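# Seat orange-ringed plate on block pin and post

## Task

Put the plate with the orange ring flat on top of the block, threaded over the post, with the block's pin going through the plate's pin hole (the one small hole, of the plate's five, that differs from the rest). It must stay seated without the robot supporting it; then open the gripper and pull the arm away.

## Robot and tools

Robot: two arms, left_arm and right_arm, each ending in a parallel two-finger gripper. The names are labels only; they do not tell you which side of an image an arm appears on.

Scene frame (used by every printed pose): origin on the table surface midway between the arms, +x reaching out over the table, +z up, and left_arm sitting toward +y. Each result prints, per arm, end_effector_position in metres, end_effector_quat_wxyz, and linear/angular velocities (m/s, rad/s). Printed hand positions can be somewhat off, more so when an arm is stretched far.

Gripper frame: the fingers extend along the gripper's +z and close along its y. The reported position is the point between the pads when closed, roughly 2 cm short of the tips; closing pushes the tips about 10 mm further along +z. grip_measured is the actual finger opening on the same scale as the commanded opening.

execute_actions takes "actions", a list holding zero or one item, plus optional "pictures" (true/false; by default images are included). Forms:
- {"actions": []}: no command, just returns the current state.
- {"actions": [{"rows": [...], "steps": n}]}: n control steps (1 to 15, default 15, each 1/30 s). Up to 15 rows; row k is used on step k and the final row repeats if steps outnumber rows.
- {"actions": [{"steps": n}]}: a wait with no new command, up to 300 steps counted from the previous result (your reply time is included).
A rejected call does nothing to the robot.

Row layout (for both rows and move's target): always 14 numbers, each in [-1, 1], both arms present even if one is idle: left_arm dx, dy, dz, rx, ry, rz, opening, then right_arm dx, dy, dz, rx, ry, rz, opening. dx..rz are an offset, expressed in that gripper's own axes, from the gripper's pose in the most recent result showing it (before any such result exists in the scene, or for a second call within the same reply, from where the gripper is when the action begins). Every row is counted from that same base, not from the row before it. Scale: 1.0 = 0.6 m of translation or 180 degrees; rx, ry, rz form one rotation vector. Opening is absolute, not an offset: +1 fully open (0.084 m), -1 closed. All zeros is not a hold-still: it pulls the arm back to the base pose. To keep an arm in place, give it the offset back to its desired pose in the reply's first call and zeros in later calls, and always repeat the opening it should keep.

move: {"target": 14 numbers as above, "speed": m/s from 0.002 to 0.5, default 0.25; rotation capped at twice that in rad/s}. Each gripper travels a straight line toward its target; both paths finish together, lasting 0.5 to 10 s (cut off at 10 s). Rotation takes the shorter way. Paths do not avoid obstacles or the other arm, and a gripper may lag, drift or overshoot speed, especially near full reach. Openings are sent at the start. The path begins once the robot is still (at most 3 s later). Its result adds a "move:" line with the outcome (done, off_target, moving, held, fault) and active limits, plus each gripper's remaining distance. If only one arm is named, the other finished fine. held = a check stopped that arm's last step; limits=paced = the pose was clipped; limits=held = some steps were blocked en route and the arm may then jump faster than speed.

wait: {"seconds": 0 to 10}; the scene runs with nothing new sent.

zoom_image: {"camera": one of cam_head_left, cam_head_right, cam_left_wrist, cam_right_wrist, "region": [x0, y0, x1, y1] in pixels, origin top-left, at most 504x504}. All cameras are 672x504; images arrive in that order.

finished_scene: {"scene": the current scene's number}. Replying without any tool call ends everything.

Control details: each step, the commanded pose is clipped to within 70 mm and 16 degrees of the measured pose, and inverse kinematics favors position over orientation. A large offset may need several actions; after an action the arm only continues to its last clipped pose, so read the result and send the remainder. The "Hand target" line shows where each gripper is currently being driven. "pose unreachable" and HELD mark steps the clearance check changed or blocked. Joint drives are limited to 3.14 rad/s. The simulation keeps running while you think and write.

Gripping: command an opening well below grip_measured to squeeze (further below = harder, about 24 N per pad max); -1 gives full force on anything at least about 0.5 mm thick. Closing fast can press too hard. Sending grip_measured back gives only a light hold, and wide parts may slip. The plate may be briefly tugged while held, and loose items may get nudged.

Avoid: dropping or knocking anything off the table (fails the task), arms colliding or pressing on each other, fast or deep pushes into contact (force grows with speed and with how far the target lies past contact), and torque faults (joint load limits: waist and shoulder 44.5 N m, elbow and forearm roll 26.7, wrist pitch and wrist roll 17.8, held weight included), which stop the arm, back the joint off and freeze it for 10 s. Holding loads heats motors; MOTOR HOT appears from 65 °C and at 80 °C the arm is braked (OVER-TEMPERATURE FAULT). Move smoothly and release the plate promptly once seated.

Each tool is called after "Request:" in YAML: its name, and indented under it one key for each argument.

## Session

Request:
execute_actions:
  actions: []

Scene clock: 0.00 s of 5100.00 s.
left_arm: end_effector_position=(+0.2697, +0.1118, +0.2510) grip_measured=+1.00 end_effector_quat_wxyz=(-0.346, +0.479, +0.778, +0.214) end_effector_velocity=(+0.001, +0.000, +0.000) end_effector_angular_velocity=(-0.000, -0.002, +0.001) | right_arm: end_effector_position=(+0.0602, -0.5967, +0.3296) grip_measured=+1.00 end_effector_quat_wxyz=(+0.714, -0.577, +0.391, +0.066) end_effector_velocity=(+0.001, -0.000, +0.000) end_effector_angular_velocity=(-0.001, -0.003, -0.002)
Joint positions: left_arm=[-0.769  0.388 -1.634  0.173  2.067 -2.924  0.084] | right_arm=[-1.808  0.077 -0.981  0.348  2.474 -0.61   0.084]
Joint velocities: left_arm=[ 0.001 -0.    -0.     0.001 -0.001 -0.001  0.   ] | right_arm=[ 0.     0.    -0.     0.003  0.001 -0.    -0.   ]
Hand target (left_arm): +0.270, +0.112, +0.251; -0.346, +0.479, +0.778, +0.214
Hand target (right_arm): +0.060, -0.597, +0.330; +0.714, -0.577, +0.391, +0.066

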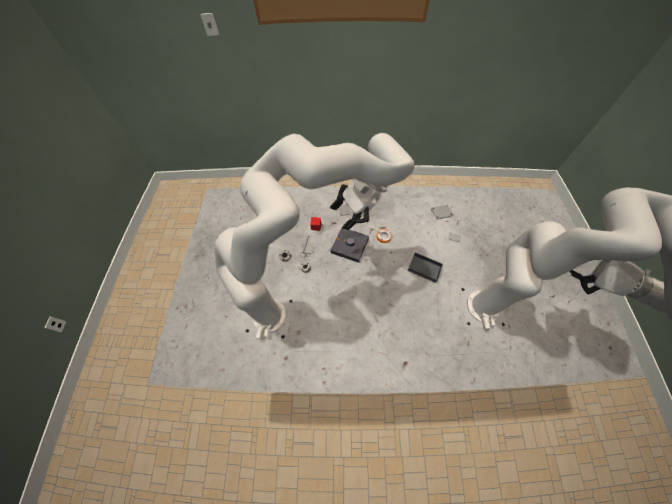

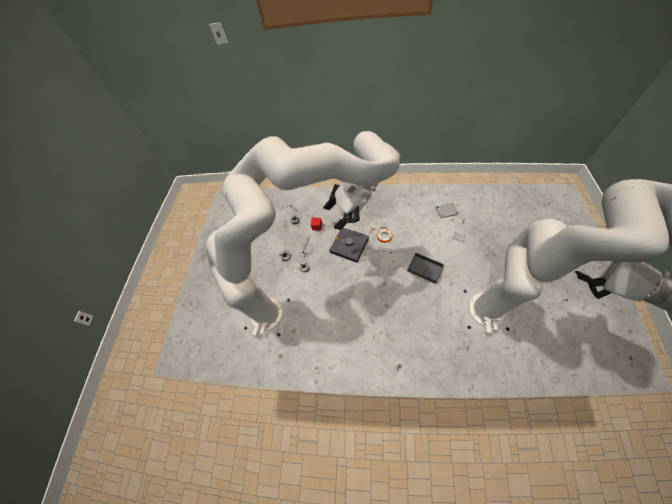

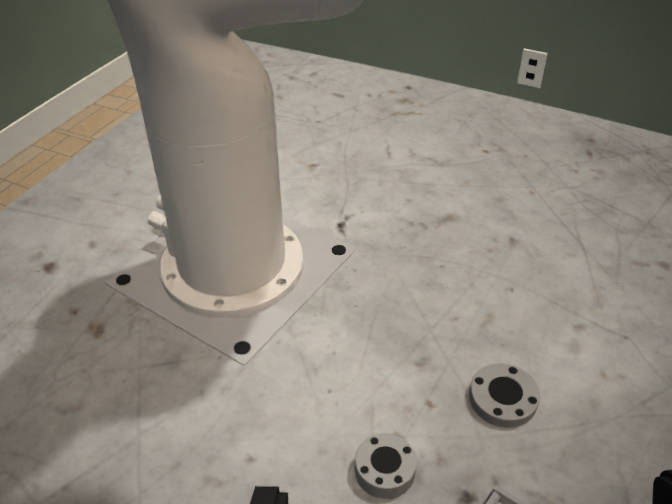

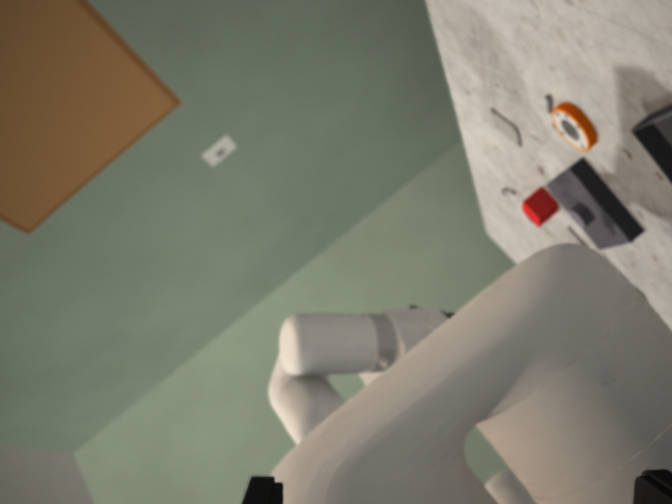

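Request:
zoom_image:
  camera: "cam_head_left"
  region: [300, 200, 420, 290]

Region (300, 200, 420, 290) of cam_head_left's 672x504 image, scaled by 4.200, with more detail than that image has; it fills the top 378 rows of this view, and the rest is white.

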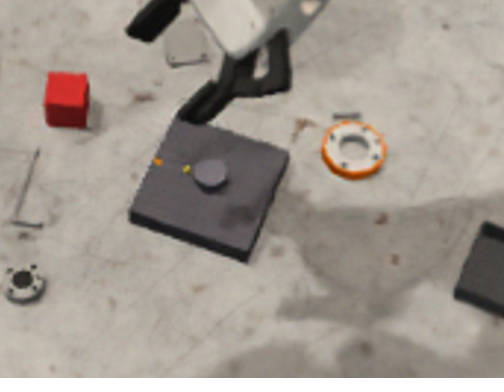

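Request:
move:
  target: [-0.1245, -0.038, -0.138, 0, -0.267, 0, 1, 0, 0, 0, 0, 0, 0, 1]
  speed: 0.2

Scene clock: 14.30 s of 5100.00 s.
left_arm: end_effector_position=(+0.2996, +0.0021, +0.2506) grip_measured=+1.00 end_effector_quat_wxyz=(+0.001, +0.525, +0.851, +0.002) end_effector_velocity=(+0.000, -0.001, -0.001) end_effector_angular_velocity=(-0.007, -0.003, +0.001) | right_arm: end_effector_position=(+0.0602, -0.5967, +0.3296) grip_measured=+1.00 end_effector_quat_wxyz=(+0.714, -0.577, +0.391, +0.066) end_effector_velocity=(+0.000, -0.000, -0.000) end_effector_angular_velocity=(-0.002, +0.001, +0.000)
Joint positions: left_arm=[-0.772  0.009 -1.217  0.005  1.207 -2.942  0.084] | right_arm=[-1.808  0.077 -0.981  0.348  2.474 -0.61   0.084]
Joint velocities: left_arm=[-0.    -0.004  0.008 -0.002 -0.012 -0.     0.   ] | right_arm=[ 0.001 -0.    -0.001  0.    -0.001  0.     0.   ]
Hand target (left_arm): +0.300, +0.002, +0.251; +0.002, +0.525, +0.851, +0.002
Hand target (right_arm): +0.060, -0.597, +0.330; +0.714, -0.577, +0.391, +0.066
Off the commanded pose (left_arm): 0.000 m, 0 deg.
Off the commanded pose (right_arm): 0.000 m, 0 deg.
After step 90, 8.77 s passed at rest.
move: done

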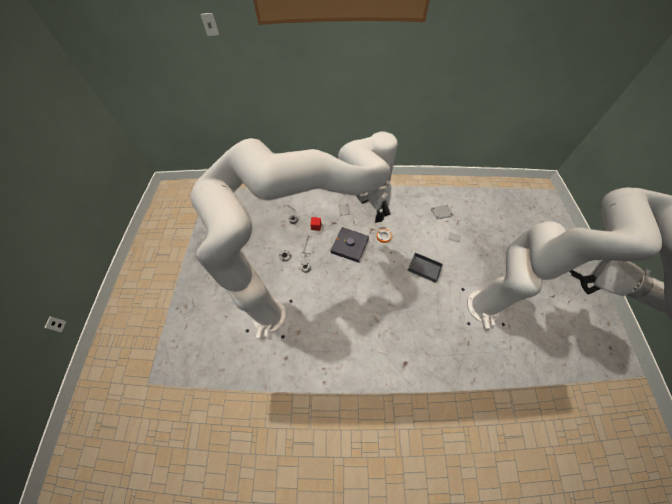

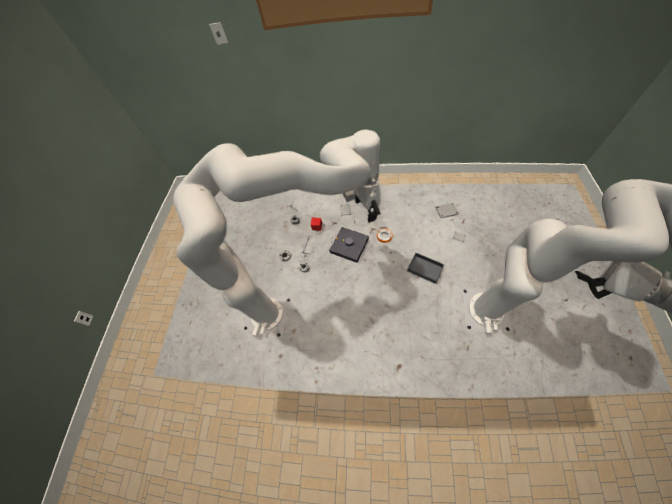

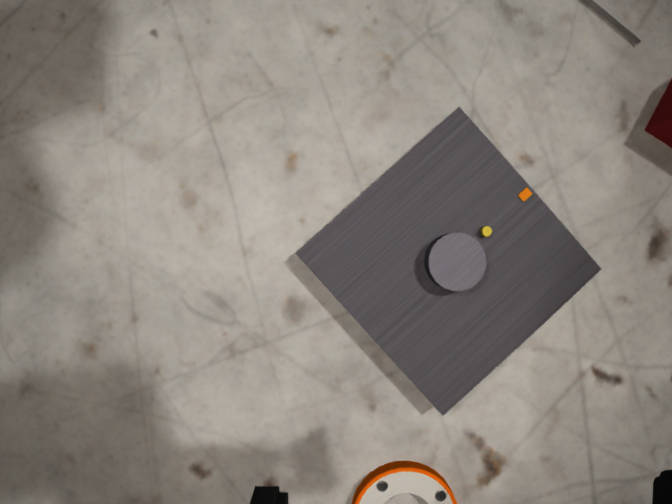

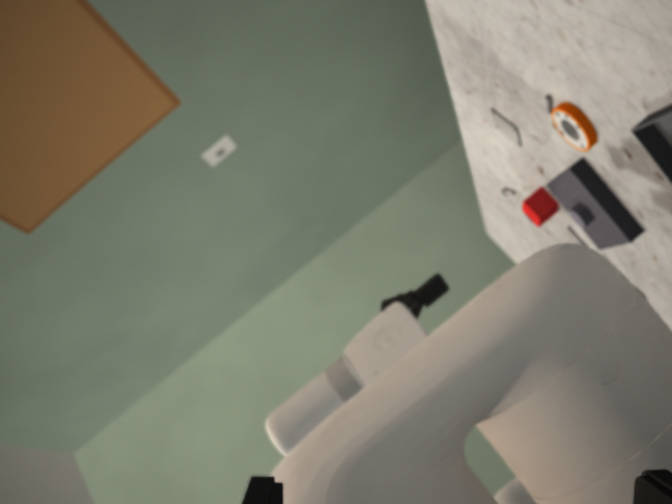

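Request:
move:
  target: [-0.12, 0, 0.1, 0, 0, 0, 1, 0, 0, 0, 0, 0, 0, 1]
  speed: 0.2

Scene clock: 18.40 s of 5100.00 s.
left_arm: end_effector_position=(+0.3324, -0.0619, +0.1912) grip_measured=+1.00 end_effector_quat_wxyz=(+0.002, +0.525, +0.851, +0.002) end_effector_velocity=(+0.001, +0.000, -0.004) end_effector_angular_velocity=(+0.006, +0.004, +0.000) | right_arm: end_effector_position=(+0.0602, -0.5967, +0.3296) grip_measured=+1.00 end_effector_quat_wxyz=(+0.714, -0.577, +0.391, +0.066) end_effector_velocity=(+0.000, +0.000, +0.000) end_effector_angular_velocity=(+0.001, -0.001, +0.000)
Joint positions: left_arm=[-0.797  0.291 -1.405  0.005  1.112 -2.968  0.084] | right_arm=[-1.808  0.077 -0.981  0.348  2.474 -0.61   0.084]
Joint velocities: left_arm=[ 0.001  0.009 -0.002  0.001  0.     0.001 -0.   ] | right_arm=[0.001 0.    0.    0.001 0.001 0.    0.   ]
Hand target (left_arm): +0.332, -0.062, +0.191; +0.001, +0.525, +0.851, +0.002
Hand target (right_arm): +0.060, -0.597, +0.330; +0.714, -0.577, +0.391, +0.066
Off the commanded pose (left_arm): 0.001 m, 0 deg.
Off the commanded pose (right_arm): 0.000 m, 0 deg.
After step 90, 0.10 s passed at rest.
move: done

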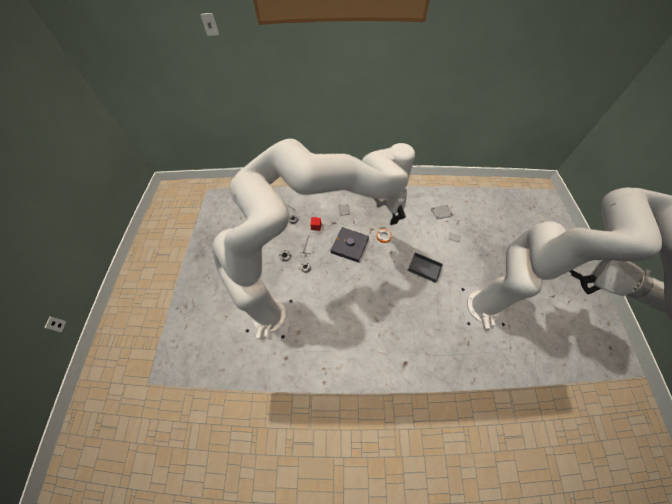

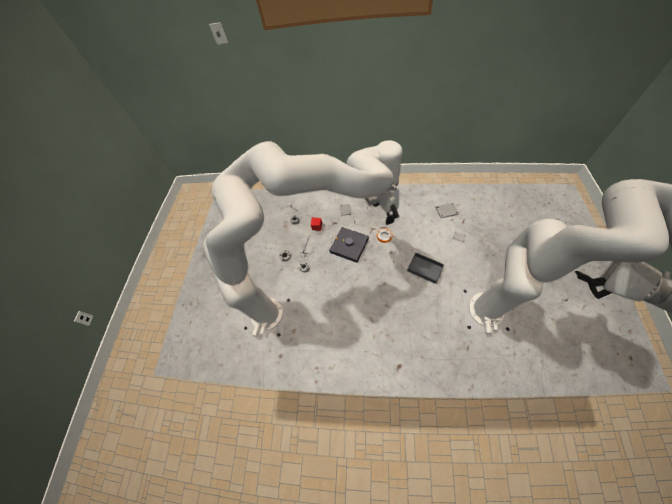

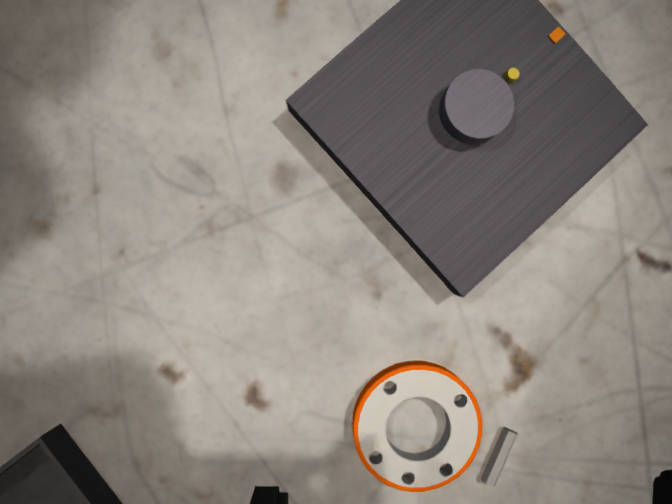

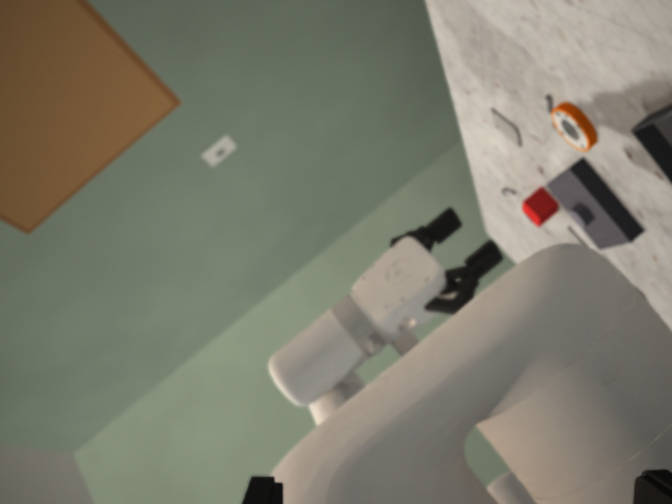

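Request:
move:
  target: [-0.038, 0.017, 0.17, 0, 0, 0.79, 1, 0, 0, 0, 0, 0, 0, 1]
  speed: 0.35

Scene clock: 53.40 s of 5100.00 s.
left_arm: end_effector_position=(+0.3524, -0.0776, +0.0895) grip_measured=+1.00 end_effector_quat_wxyz=(-0.001, +0.975, -0.221, +0.002) end_effector_velocity=(+0.000, +0.000, -0.001) end_effector_angular_velocity=(+0.001, +0.002, -0.007) | right_arm: end_effector_position=(+0.0602, -0.5967, +0.3296) grip_measured=+1.00 end_effector_quat_wxyz=(+0.714, -0.577, +0.391, +0.066) end_effector_velocity=(-0.000, +0.000, -0.000) end_effector_angular_velocity=(+0.000, +0.002, +0.001)
Joint positions: left_arm=[-0.785  0.494 -1.397  0.006  0.901 -0.477  0.084] | right_arm=[-1.808  0.077 -0.981  0.348  2.474 -0.61   0.084]
Joint velocities: left_arm=[ 0.001  0.002 -0.    -0.002 -0.     0.01   0.   ] | right_arm=[-0.    -0.    -0.    -0.002 -0.     0.001  0.   ]
Hand target (left_arm): +0.352, -0.078, +0.089; -0.001, +0.975, -0.221, +0.002
Hand target (right_arm): +0.060, -0.597, +0.330; +0.714, -0.577, +0.391, +0.066
Off the commanded pose (left_arm): 0.000 m, 0 deg.
Off the commanded pose (right_arm): 0.000 m, 0 deg.
After step 90, 27.93 s passed at rest.
move: done

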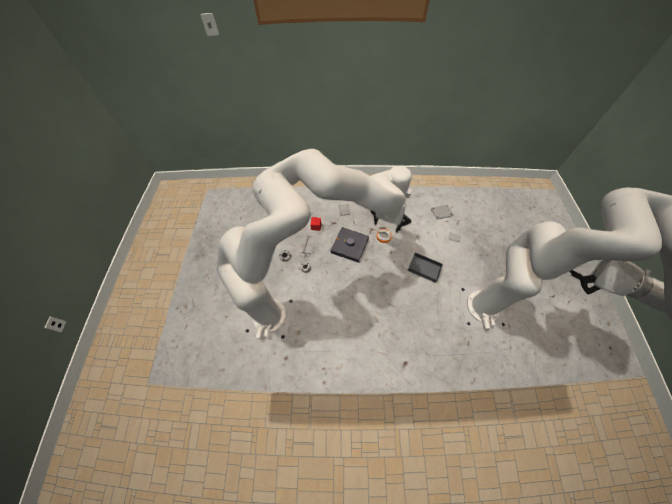

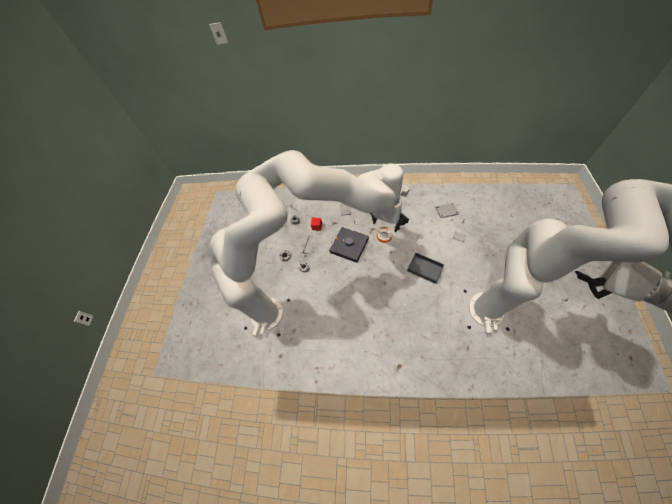

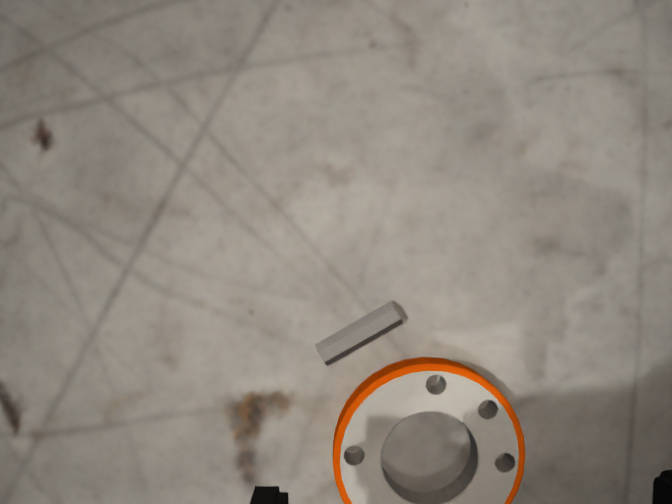

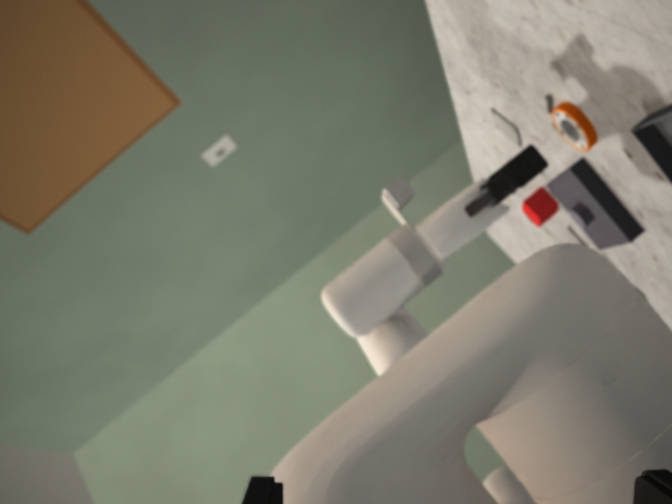

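Request:
move:
  target: [-0.002, -0.001, 0.1, 0, 0, 0, 1, 0, 0, 0, 0, 0, 0, 1]
  speed: 0.08

Request:
zoom_image:
  camera: "cam_head_left"
  region: [330, 190, 450, 280]

Scene clock: 66.33 s of 5100.00 s.
left_arm: end_effector_position=(+0.3522, -0.0768, +0.0302) grip_measured=+1.00 end_effector_quat_wxyz=(-0.001, +0.975, -0.221, +0.003) end_effector_velocity=(-0.000, -0.001, -0.002) end_effector_angular_velocity=(-0.002, +0.001, +0.002) | right_arm: end_effector_position=(+0.0602, -0.5967, +0.3296) grip_measured=+1.00 end_effector_quat_wxyz=(+0.714, -0.577, +0.391, +0.066) end_effector_velocity=(+0.000, -0.000, +0.000) end_effector_angular_velocity=(-0.001, -0.001, -0.002)
Joint positions: left_arm=[-0.784  0.594 -1.365  0.007  0.768 -0.477  0.084] | right_arm=[-1.808  0.077 -0.981  0.348  2.474 -0.61   0.084]
Joint velocities: left_arm=[-0.001  0.005 -0.    -0.003 -0.006 -0.    -0.   ] | right_arm=[-0.001 -0.    -0.     0.002 -0.     0.    -0.   ]
Hand target (left_arm): +0.352, -0.076, +0.030; -0.001, +0.975, -0.221, +0.002
Hand target (right_arm): +0.060, -0.597, +0.330; +0.714, -0.577, +0.391, +0.066
Off the commanded pose (left_arm): 0.001 m, 0 deg.
Off the commanded pose (right_arm): 0.000 m, 0 deg.
After step 90, 8.83 s passed at rest.
move: done

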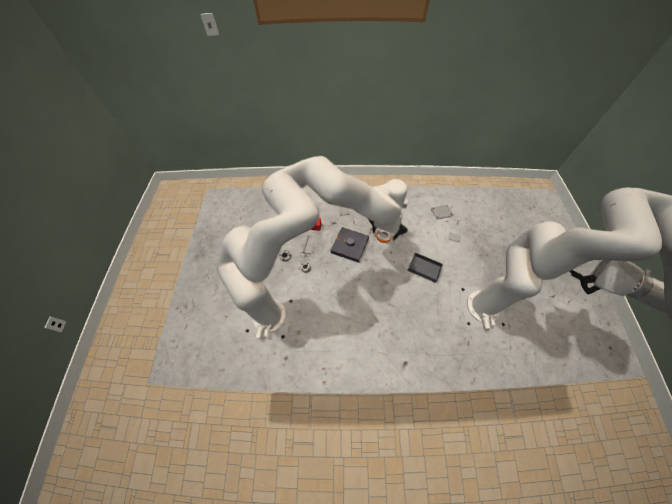

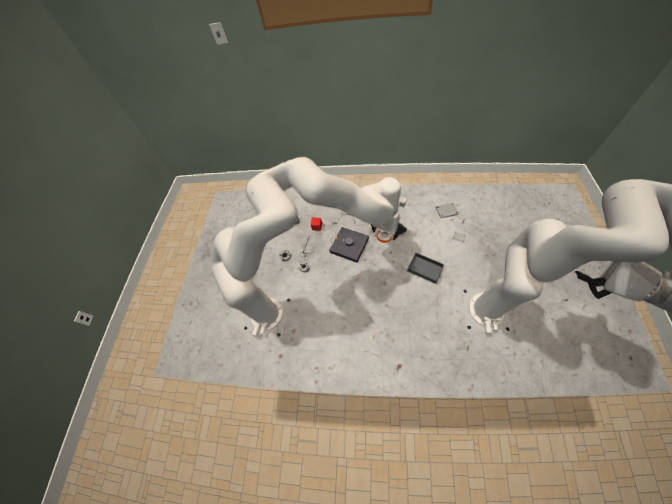

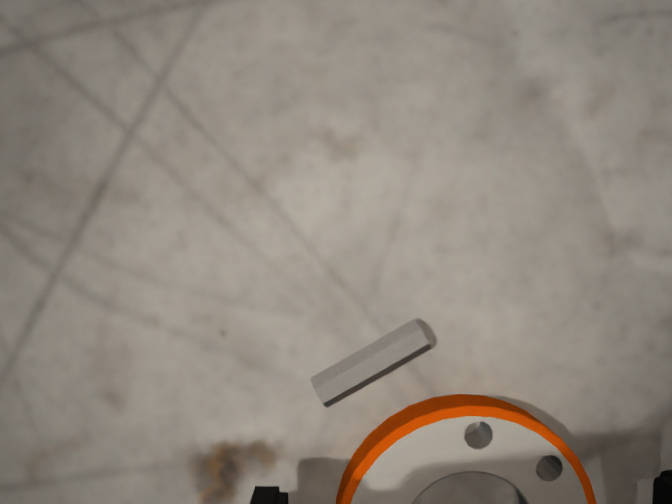

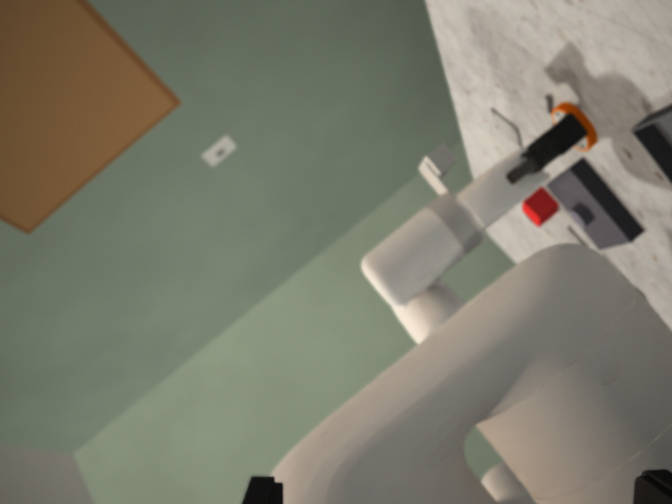

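Region (330, 190, 450, 280) of cam_head_left's 672x504 image, scaled by 4.200, with more detail than that image has; it fills the top 378 rows of this view, and the rest is white.

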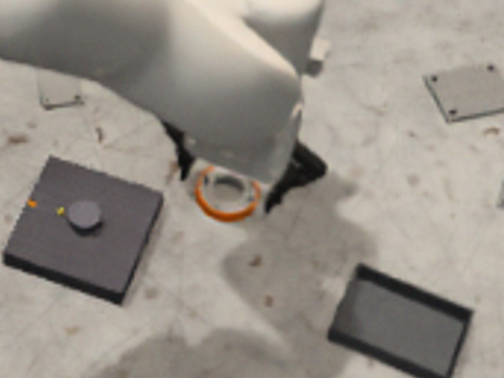

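Request:
move:
  target: [0, 0, 0.022, 0, 0, 0, 1, 0, 0, 0, 0, 0, 0, 1]
  speed: 0.03

Request:
move:
  target: [0, 0, 0, 0, 0, 0, 0.2, 0, 0, 0, 0, 0, 0, 1]
  speed: 0.03

Scene clock: 70.80 s of 5100.00 s.
left_arm: end_effector_position=(+0.3523, -0.0768, +0.0172) grip_measured=+1.00 end_effector_quat_wxyz=(-0.001, +0.975, -0.221, +0.003) end_effector_velocity=(+0.002, -0.002, +0.002) end_effector_angular_velocity=(-0.006, -0.005, +0.000) | right_arm: end_effector_position=(+0.0602, -0.5967, +0.3296) grip_measured=+1.00 end_effector_quat_wxyz=(+0.714, -0.577, +0.391, +0.066) end_effector_velocity=(-0.000, -0.000, -0.000) end_effector_angular_velocity=(-0.001, +0.001, +0.001)
Joint positions: left_arm=[-0.784  0.619 -1.364  0.007  0.742 -0.477  0.084] | right_arm=[-1.808  0.077 -0.981  0.348  2.474 -0.61   0.084]
Joint velocities: left_arm=[ 0.     0.    -0.004  0.001 -0.004 -0.    -0.   ] | right_arm=[ 0.     0.    -0.    -0.001 -0.001 -0.     0.   ]
Hand target (left_arm): +0.352, -0.077, +0.017; -0.001, +0.975, -0.221, +0.003
Hand target (right_arm): +0.060, -0.597, +0.330; +0.714, -0.577, +0.391, +0.066
Off the commanded pose (left_arm): 0.000 m, 0 deg.
Off the commanded pose (right_arm): 0.000 m, 0 deg.
After step 90, 0.73 s passed at rest.
move: done

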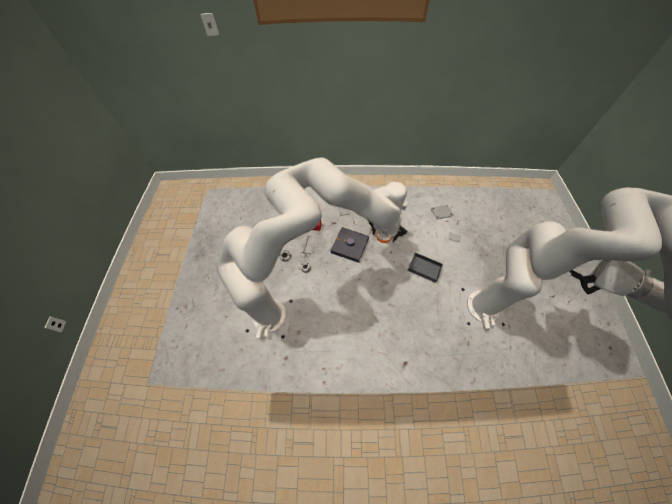

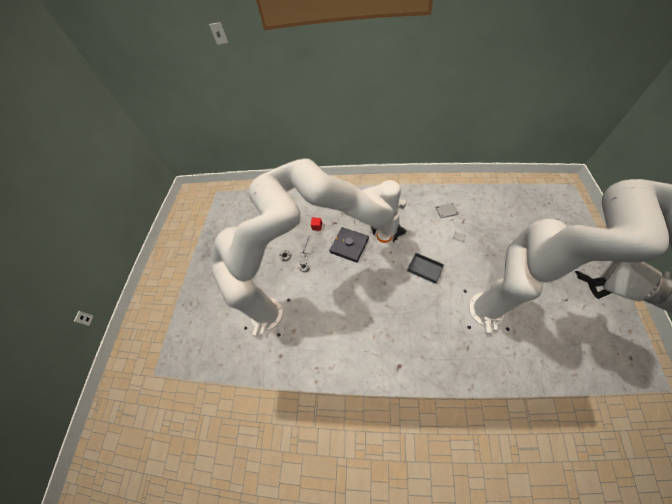

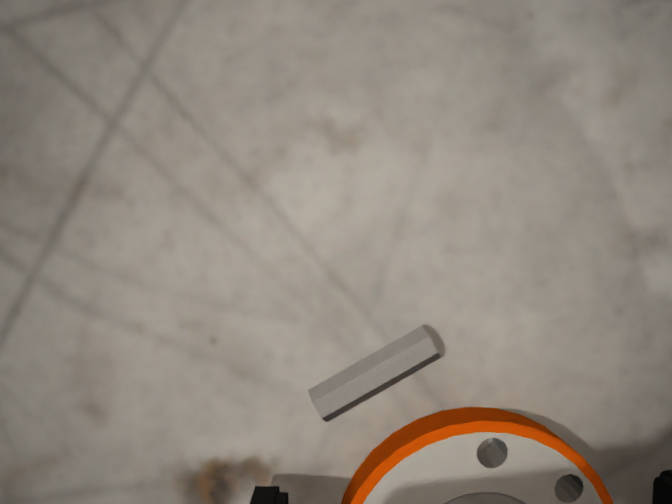

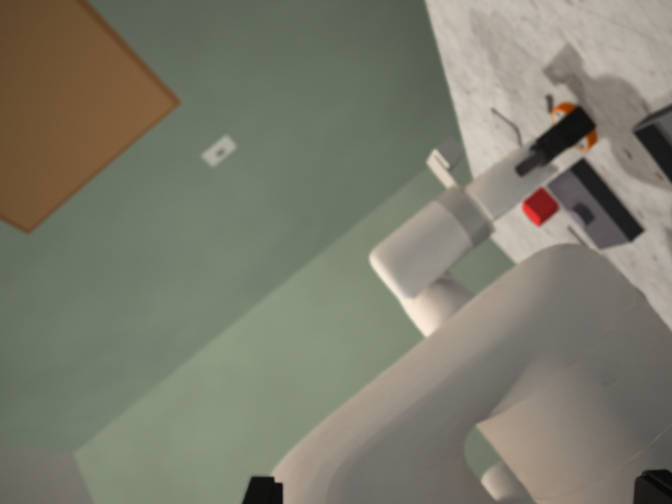

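Scene clock: 71.30 s of 5100.00 s.
left_arm: end_effector_position=(+0.3527, -0.0773, +0.0180) grip_measured=+0.45 end_effector_quat_wxyz=(-0.000, +0.975, -0.221, +0.004) end_effector_velocity=(-0.000, +0.000, -0.000) end_effector_angular_velocity=(+0.000, +0.001, -0.000) | right_arm: end_effector_position=(+0.0602, -0.5967, +0.3296) grip_measured=+1.00 end_effector_quat_wxyz=(+0.714, -0.577, +0.391, +0.066) end_effector_velocity=(-0.001, +0.000, +0.000) end_effector_angular_velocity=(+0.001, +0.001, -0.000)
Joint positions: left_arm=[-0.784  0.619 -1.365  0.007  0.742 -0.477  0.063] | right_arm=[-1.808  0.077 -0.981  0.348  2.474 -0.61   0.084]
Joint velocities: left_arm=[ 0.     0.     0.    -0.001  0.001  0.001  0.   ] | right_arm=[-0.002 -0.     0.    -0.002  0.001 -0.    -0.   ]
Hand target (left_arm): +0.352, -0.077, +0.017; -0.001, +0.975, -0.221, +0.003
Hand target (right_arm): +0.060, -0.597, +0.330; +0.714, -0.577, +0.391, +0.066
Off the commanded pose (left_arm): 0.001 m, 0 deg.
Off the commanded pose (right_arm): 0.000 m, 0 deg.
move: done

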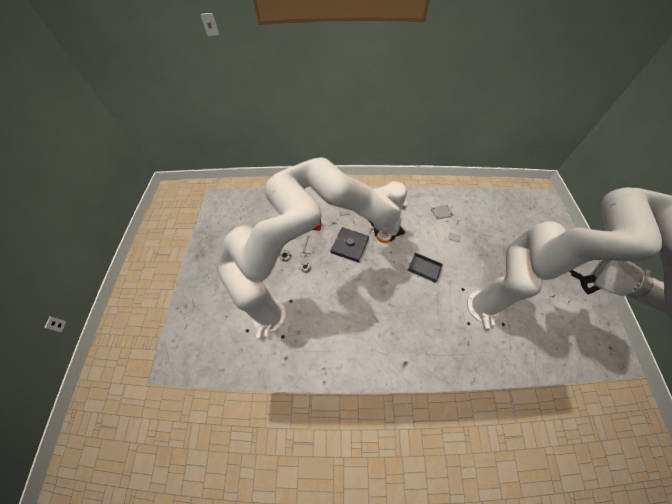

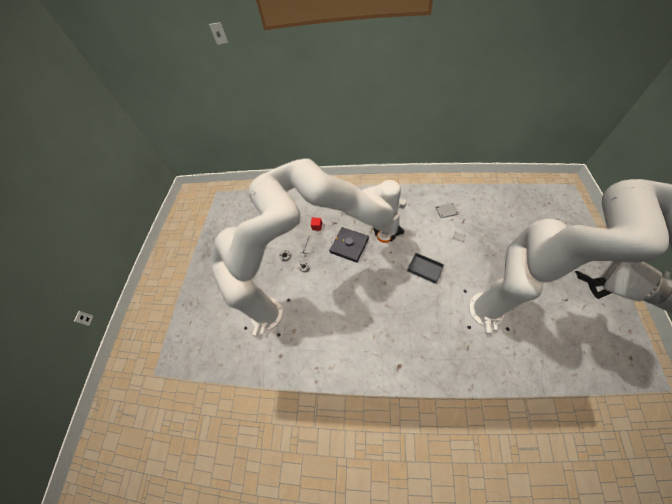

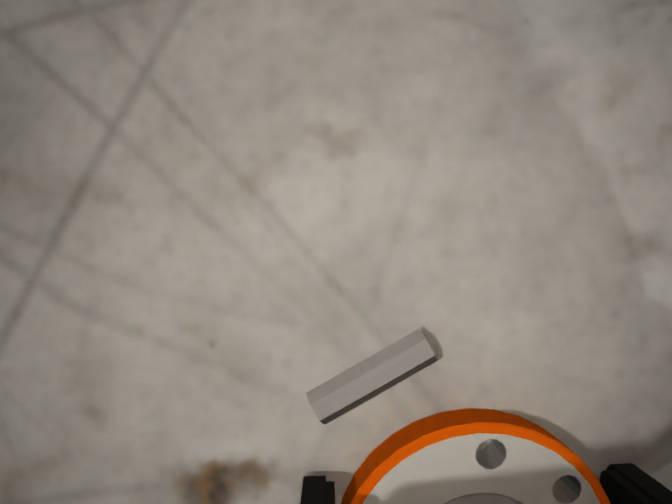

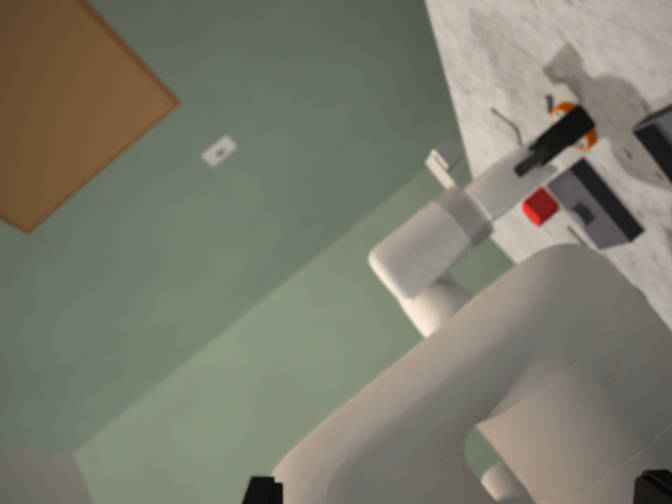

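Request:
move:
  target: [0, 0, -0.17, 0, 0, 0, 0.0, 0, 0, 0, 0, 0, 0, 1]
  speed: 0.12

Request:
move:
  target: [-0.1365, -0.1555, 0, 0, 0, -0.79, 0.0, 0, 0, 0, 0, 0, 0, 1]
  speed: 0.35

Scene clock: 84.87 s of 5100.00 s.
left_arm: end_effector_position=(+0.3516, -0.0769, +0.1190) grip_measured=+0.45 end_effector_quat_wxyz=(-0.001, +0.975, -0.221, +0.003) end_effector_velocity=(+0.000, -0.002, +0.004) end_effector_angular_velocity=(-0.004, -0.002, +0.000) | right_arm: end_effector_position=(+0.0602, -0.5967, +0.3296) grip_measured=+1.00 end_effector_quat_wxyz=(+0.714, -0.577, +0.391, +0.066) end_effector_velocity=(+0.000, -0.000, -0.000) end_effector_angular_velocity=(-0.000, -0.000, -0.001)
Joint positions: left_arm=[-0.785  0.447 -1.416  0.006  0.965 -0.477  0.063] | right_arm=[-1.808  0.077 -0.981  0.348  2.474 -0.61   0.084]
Joint velocities: left_arm=[-0.001 -0.004 -0.007 -0.001  0.006 -0.001  0.   ] | right_arm=[-0.     0.     0.     0.001 -0.    -0.    -0.   ]
Hand target (left_arm): +0.352, -0.077, +0.120; -0.000, +0.975, -0.221, +0.004
Hand target (right_arm): +0.060, -0.597, +0.330; +0.714, -0.577, +0.391, +0.066
Off the commanded pose (left_arm): 0.001 m, 0 deg.
Off the commanded pose (right_arm): 0.000 m, 0 deg.
After step 100, 8.97 s passed at rest.
move: done

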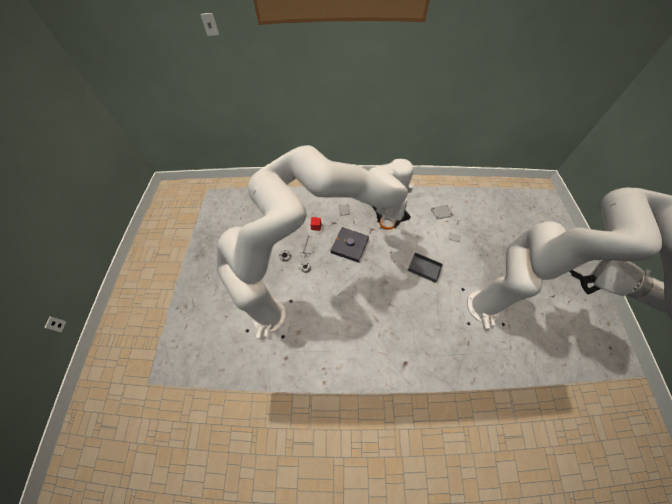

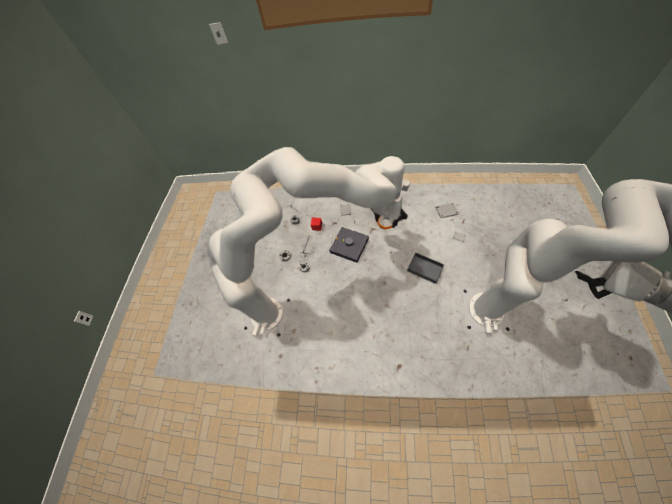

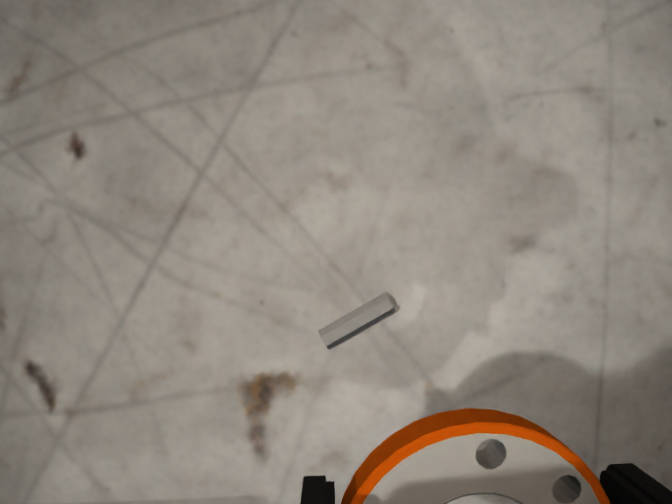

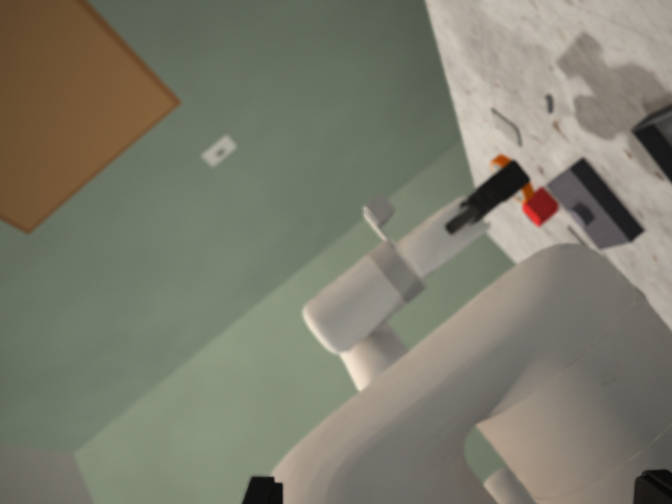

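Scene clock: 88.93 s of 5100.00 s.
left_arm: end_effector_position=(+0.3175, +0.0425, +0.1186) grip_measured=+0.45 end_effector_quat_wxyz=(+0.003, +0.525, +0.851, +0.002) end_effector_velocity=(+0.000, +0.001, +0.000) end_effector_angular_velocity=(-0.000, -0.001, +0.011) | right_arm: end_effector_position=(+0.0602, -0.5967, +0.3296) grip_measured=+1.00 end_effector_quat_wxyz=(+0.714, -0.577, +0.391, +0.066) end_effector_velocity=(-0.000, +0.000, +0.000) end_effector_angular_velocity=(+0.000, -0.001, +0.000)
Joint positions: left_arm=[-0.686  0.094 -0.919  0.006  0.821 -2.859  0.063] | right_arm=[-1.808  0.077 -0.981  0.348  2.474 -0.61   0.084]
Joint velocities: left_arm=[ 0.002 -0.001  0.001  0.001 -0.    -0.01   0.   ] | right_arm=[-0.    -0.     0.    -0.     0.001 -0.001  0.   ]
Hand target (left_arm): +0.317, +0.043, +0.119; +0.003, +0.525, +0.851, +0.002
Hand target (right_arm): +0.060, -0.597, +0.330; +0.714, -0.577, +0.391, +0.066
Off the commanded pose (left_arm): 0.000 m, 0 deg.
Off the commanded pose (right_arm): 0.000 m, 0 deg.
move: done

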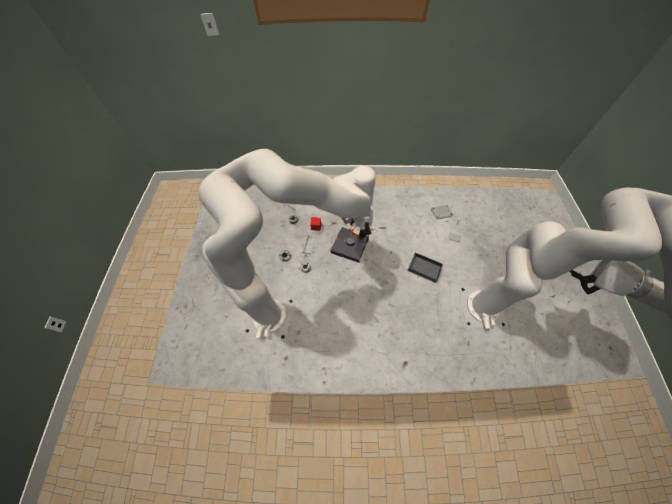

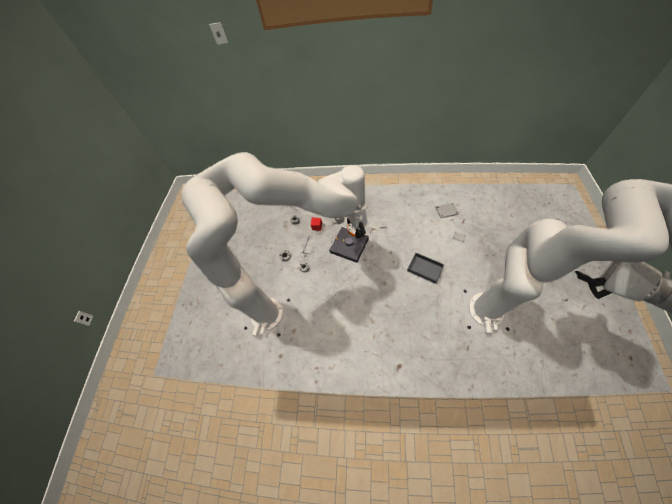

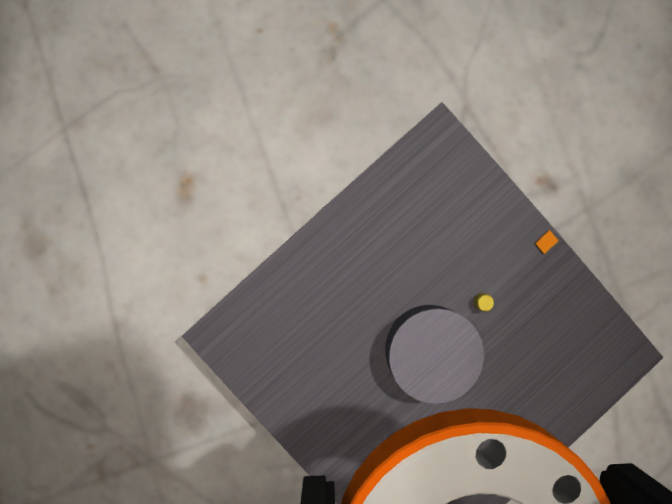

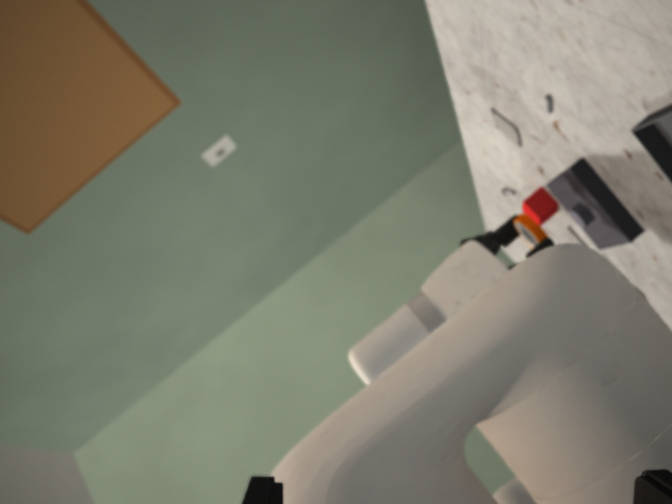

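Request:
move:
  target: [0, 0, 0.06, 0, 0, 0, 0.0, 0, 0, 0, 0, 0, 0, 1]
  speed: 0.08

Scene clock: 97.13 s of 5100.00 s.
left_arm: end_effector_position=(+0.3179, +0.0423, +0.0832) grip_measured=+0.45 end_effector_quat_wxyz=(+0.003, +0.525, +0.851, +0.001) end_effector_velocity=(+0.000, +0.000, -0.003) end_effector_angular_velocity=(-0.000, -0.000, +0.001) | right_arm: end_effector_position=(+0.0602, -0.5967, +0.3296) grip_measured=+1.00 end_effector_quat_wxyz=(+0.714, -0.577, +0.391, +0.066) end_effector_velocity=(-0.000, +0.000, -0.000) end_effector_angular_velocity=(+0.001, +0.002, +0.002)
Joint positions: left_arm=[-0.686  0.163 -0.889  0.007  0.721 -2.86   0.063] | right_arm=[-1.808  0.077 -0.981  0.348  2.474 -0.61   0.084]
Joint velocities: left_arm=[ 0.001  0.006  0.002  0.    -0.008 -0.001 -0.   ] | right_arm=[ 0.001 -0.     0.    -0.002 -0.     0.001  0.   ]
Hand target (left_arm): +0.318, +0.042, +0.083; +0.003, +0.525, +0.851, +0.002
Hand target (right_arm): +0.060, -0.597, +0.330; +0.714, -0.577, +0.391, +0.066
Off the commanded pose (left_arm): 0.001 m, 0 deg.
Off the commanded pose (right_arm): 0.000 m, 0 deg.
After step 90, 4.40 s passed at rest.
move: done

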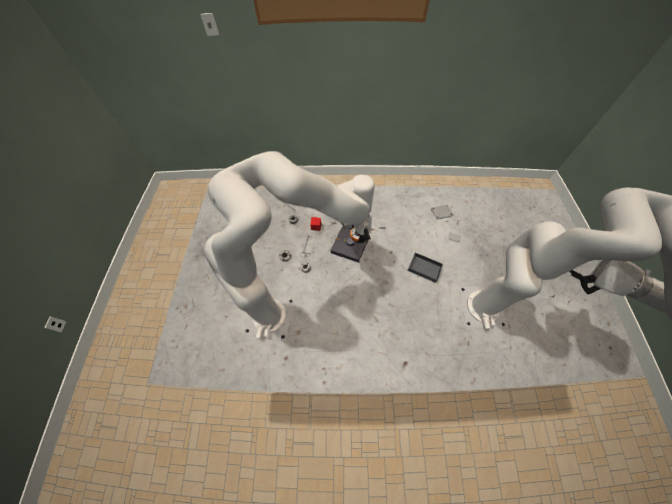

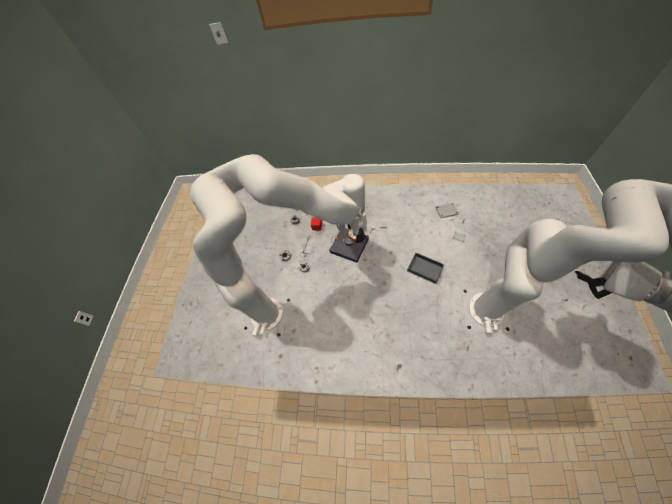

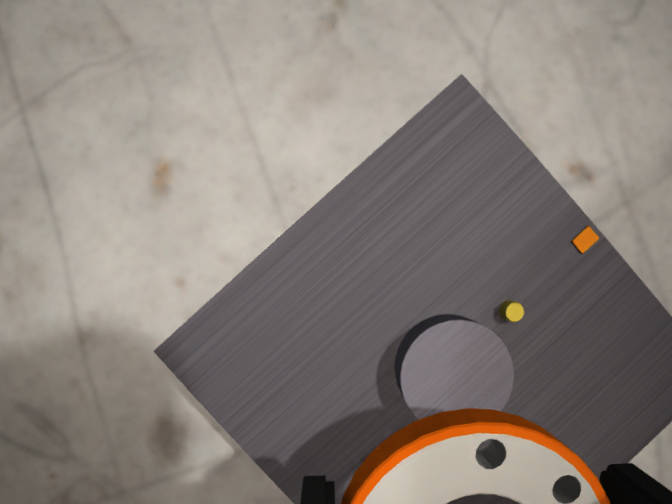

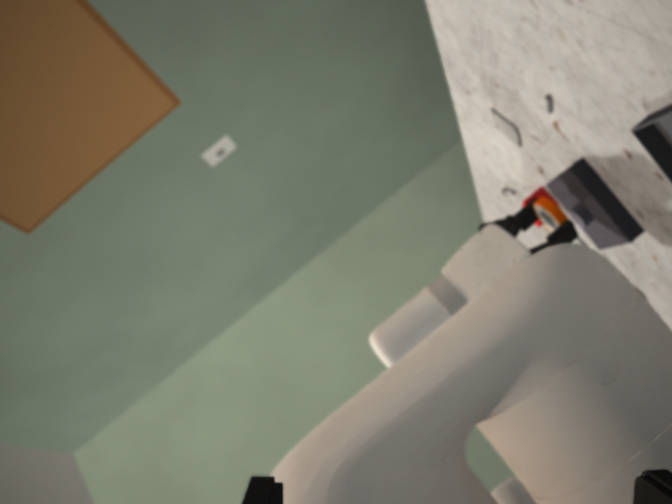

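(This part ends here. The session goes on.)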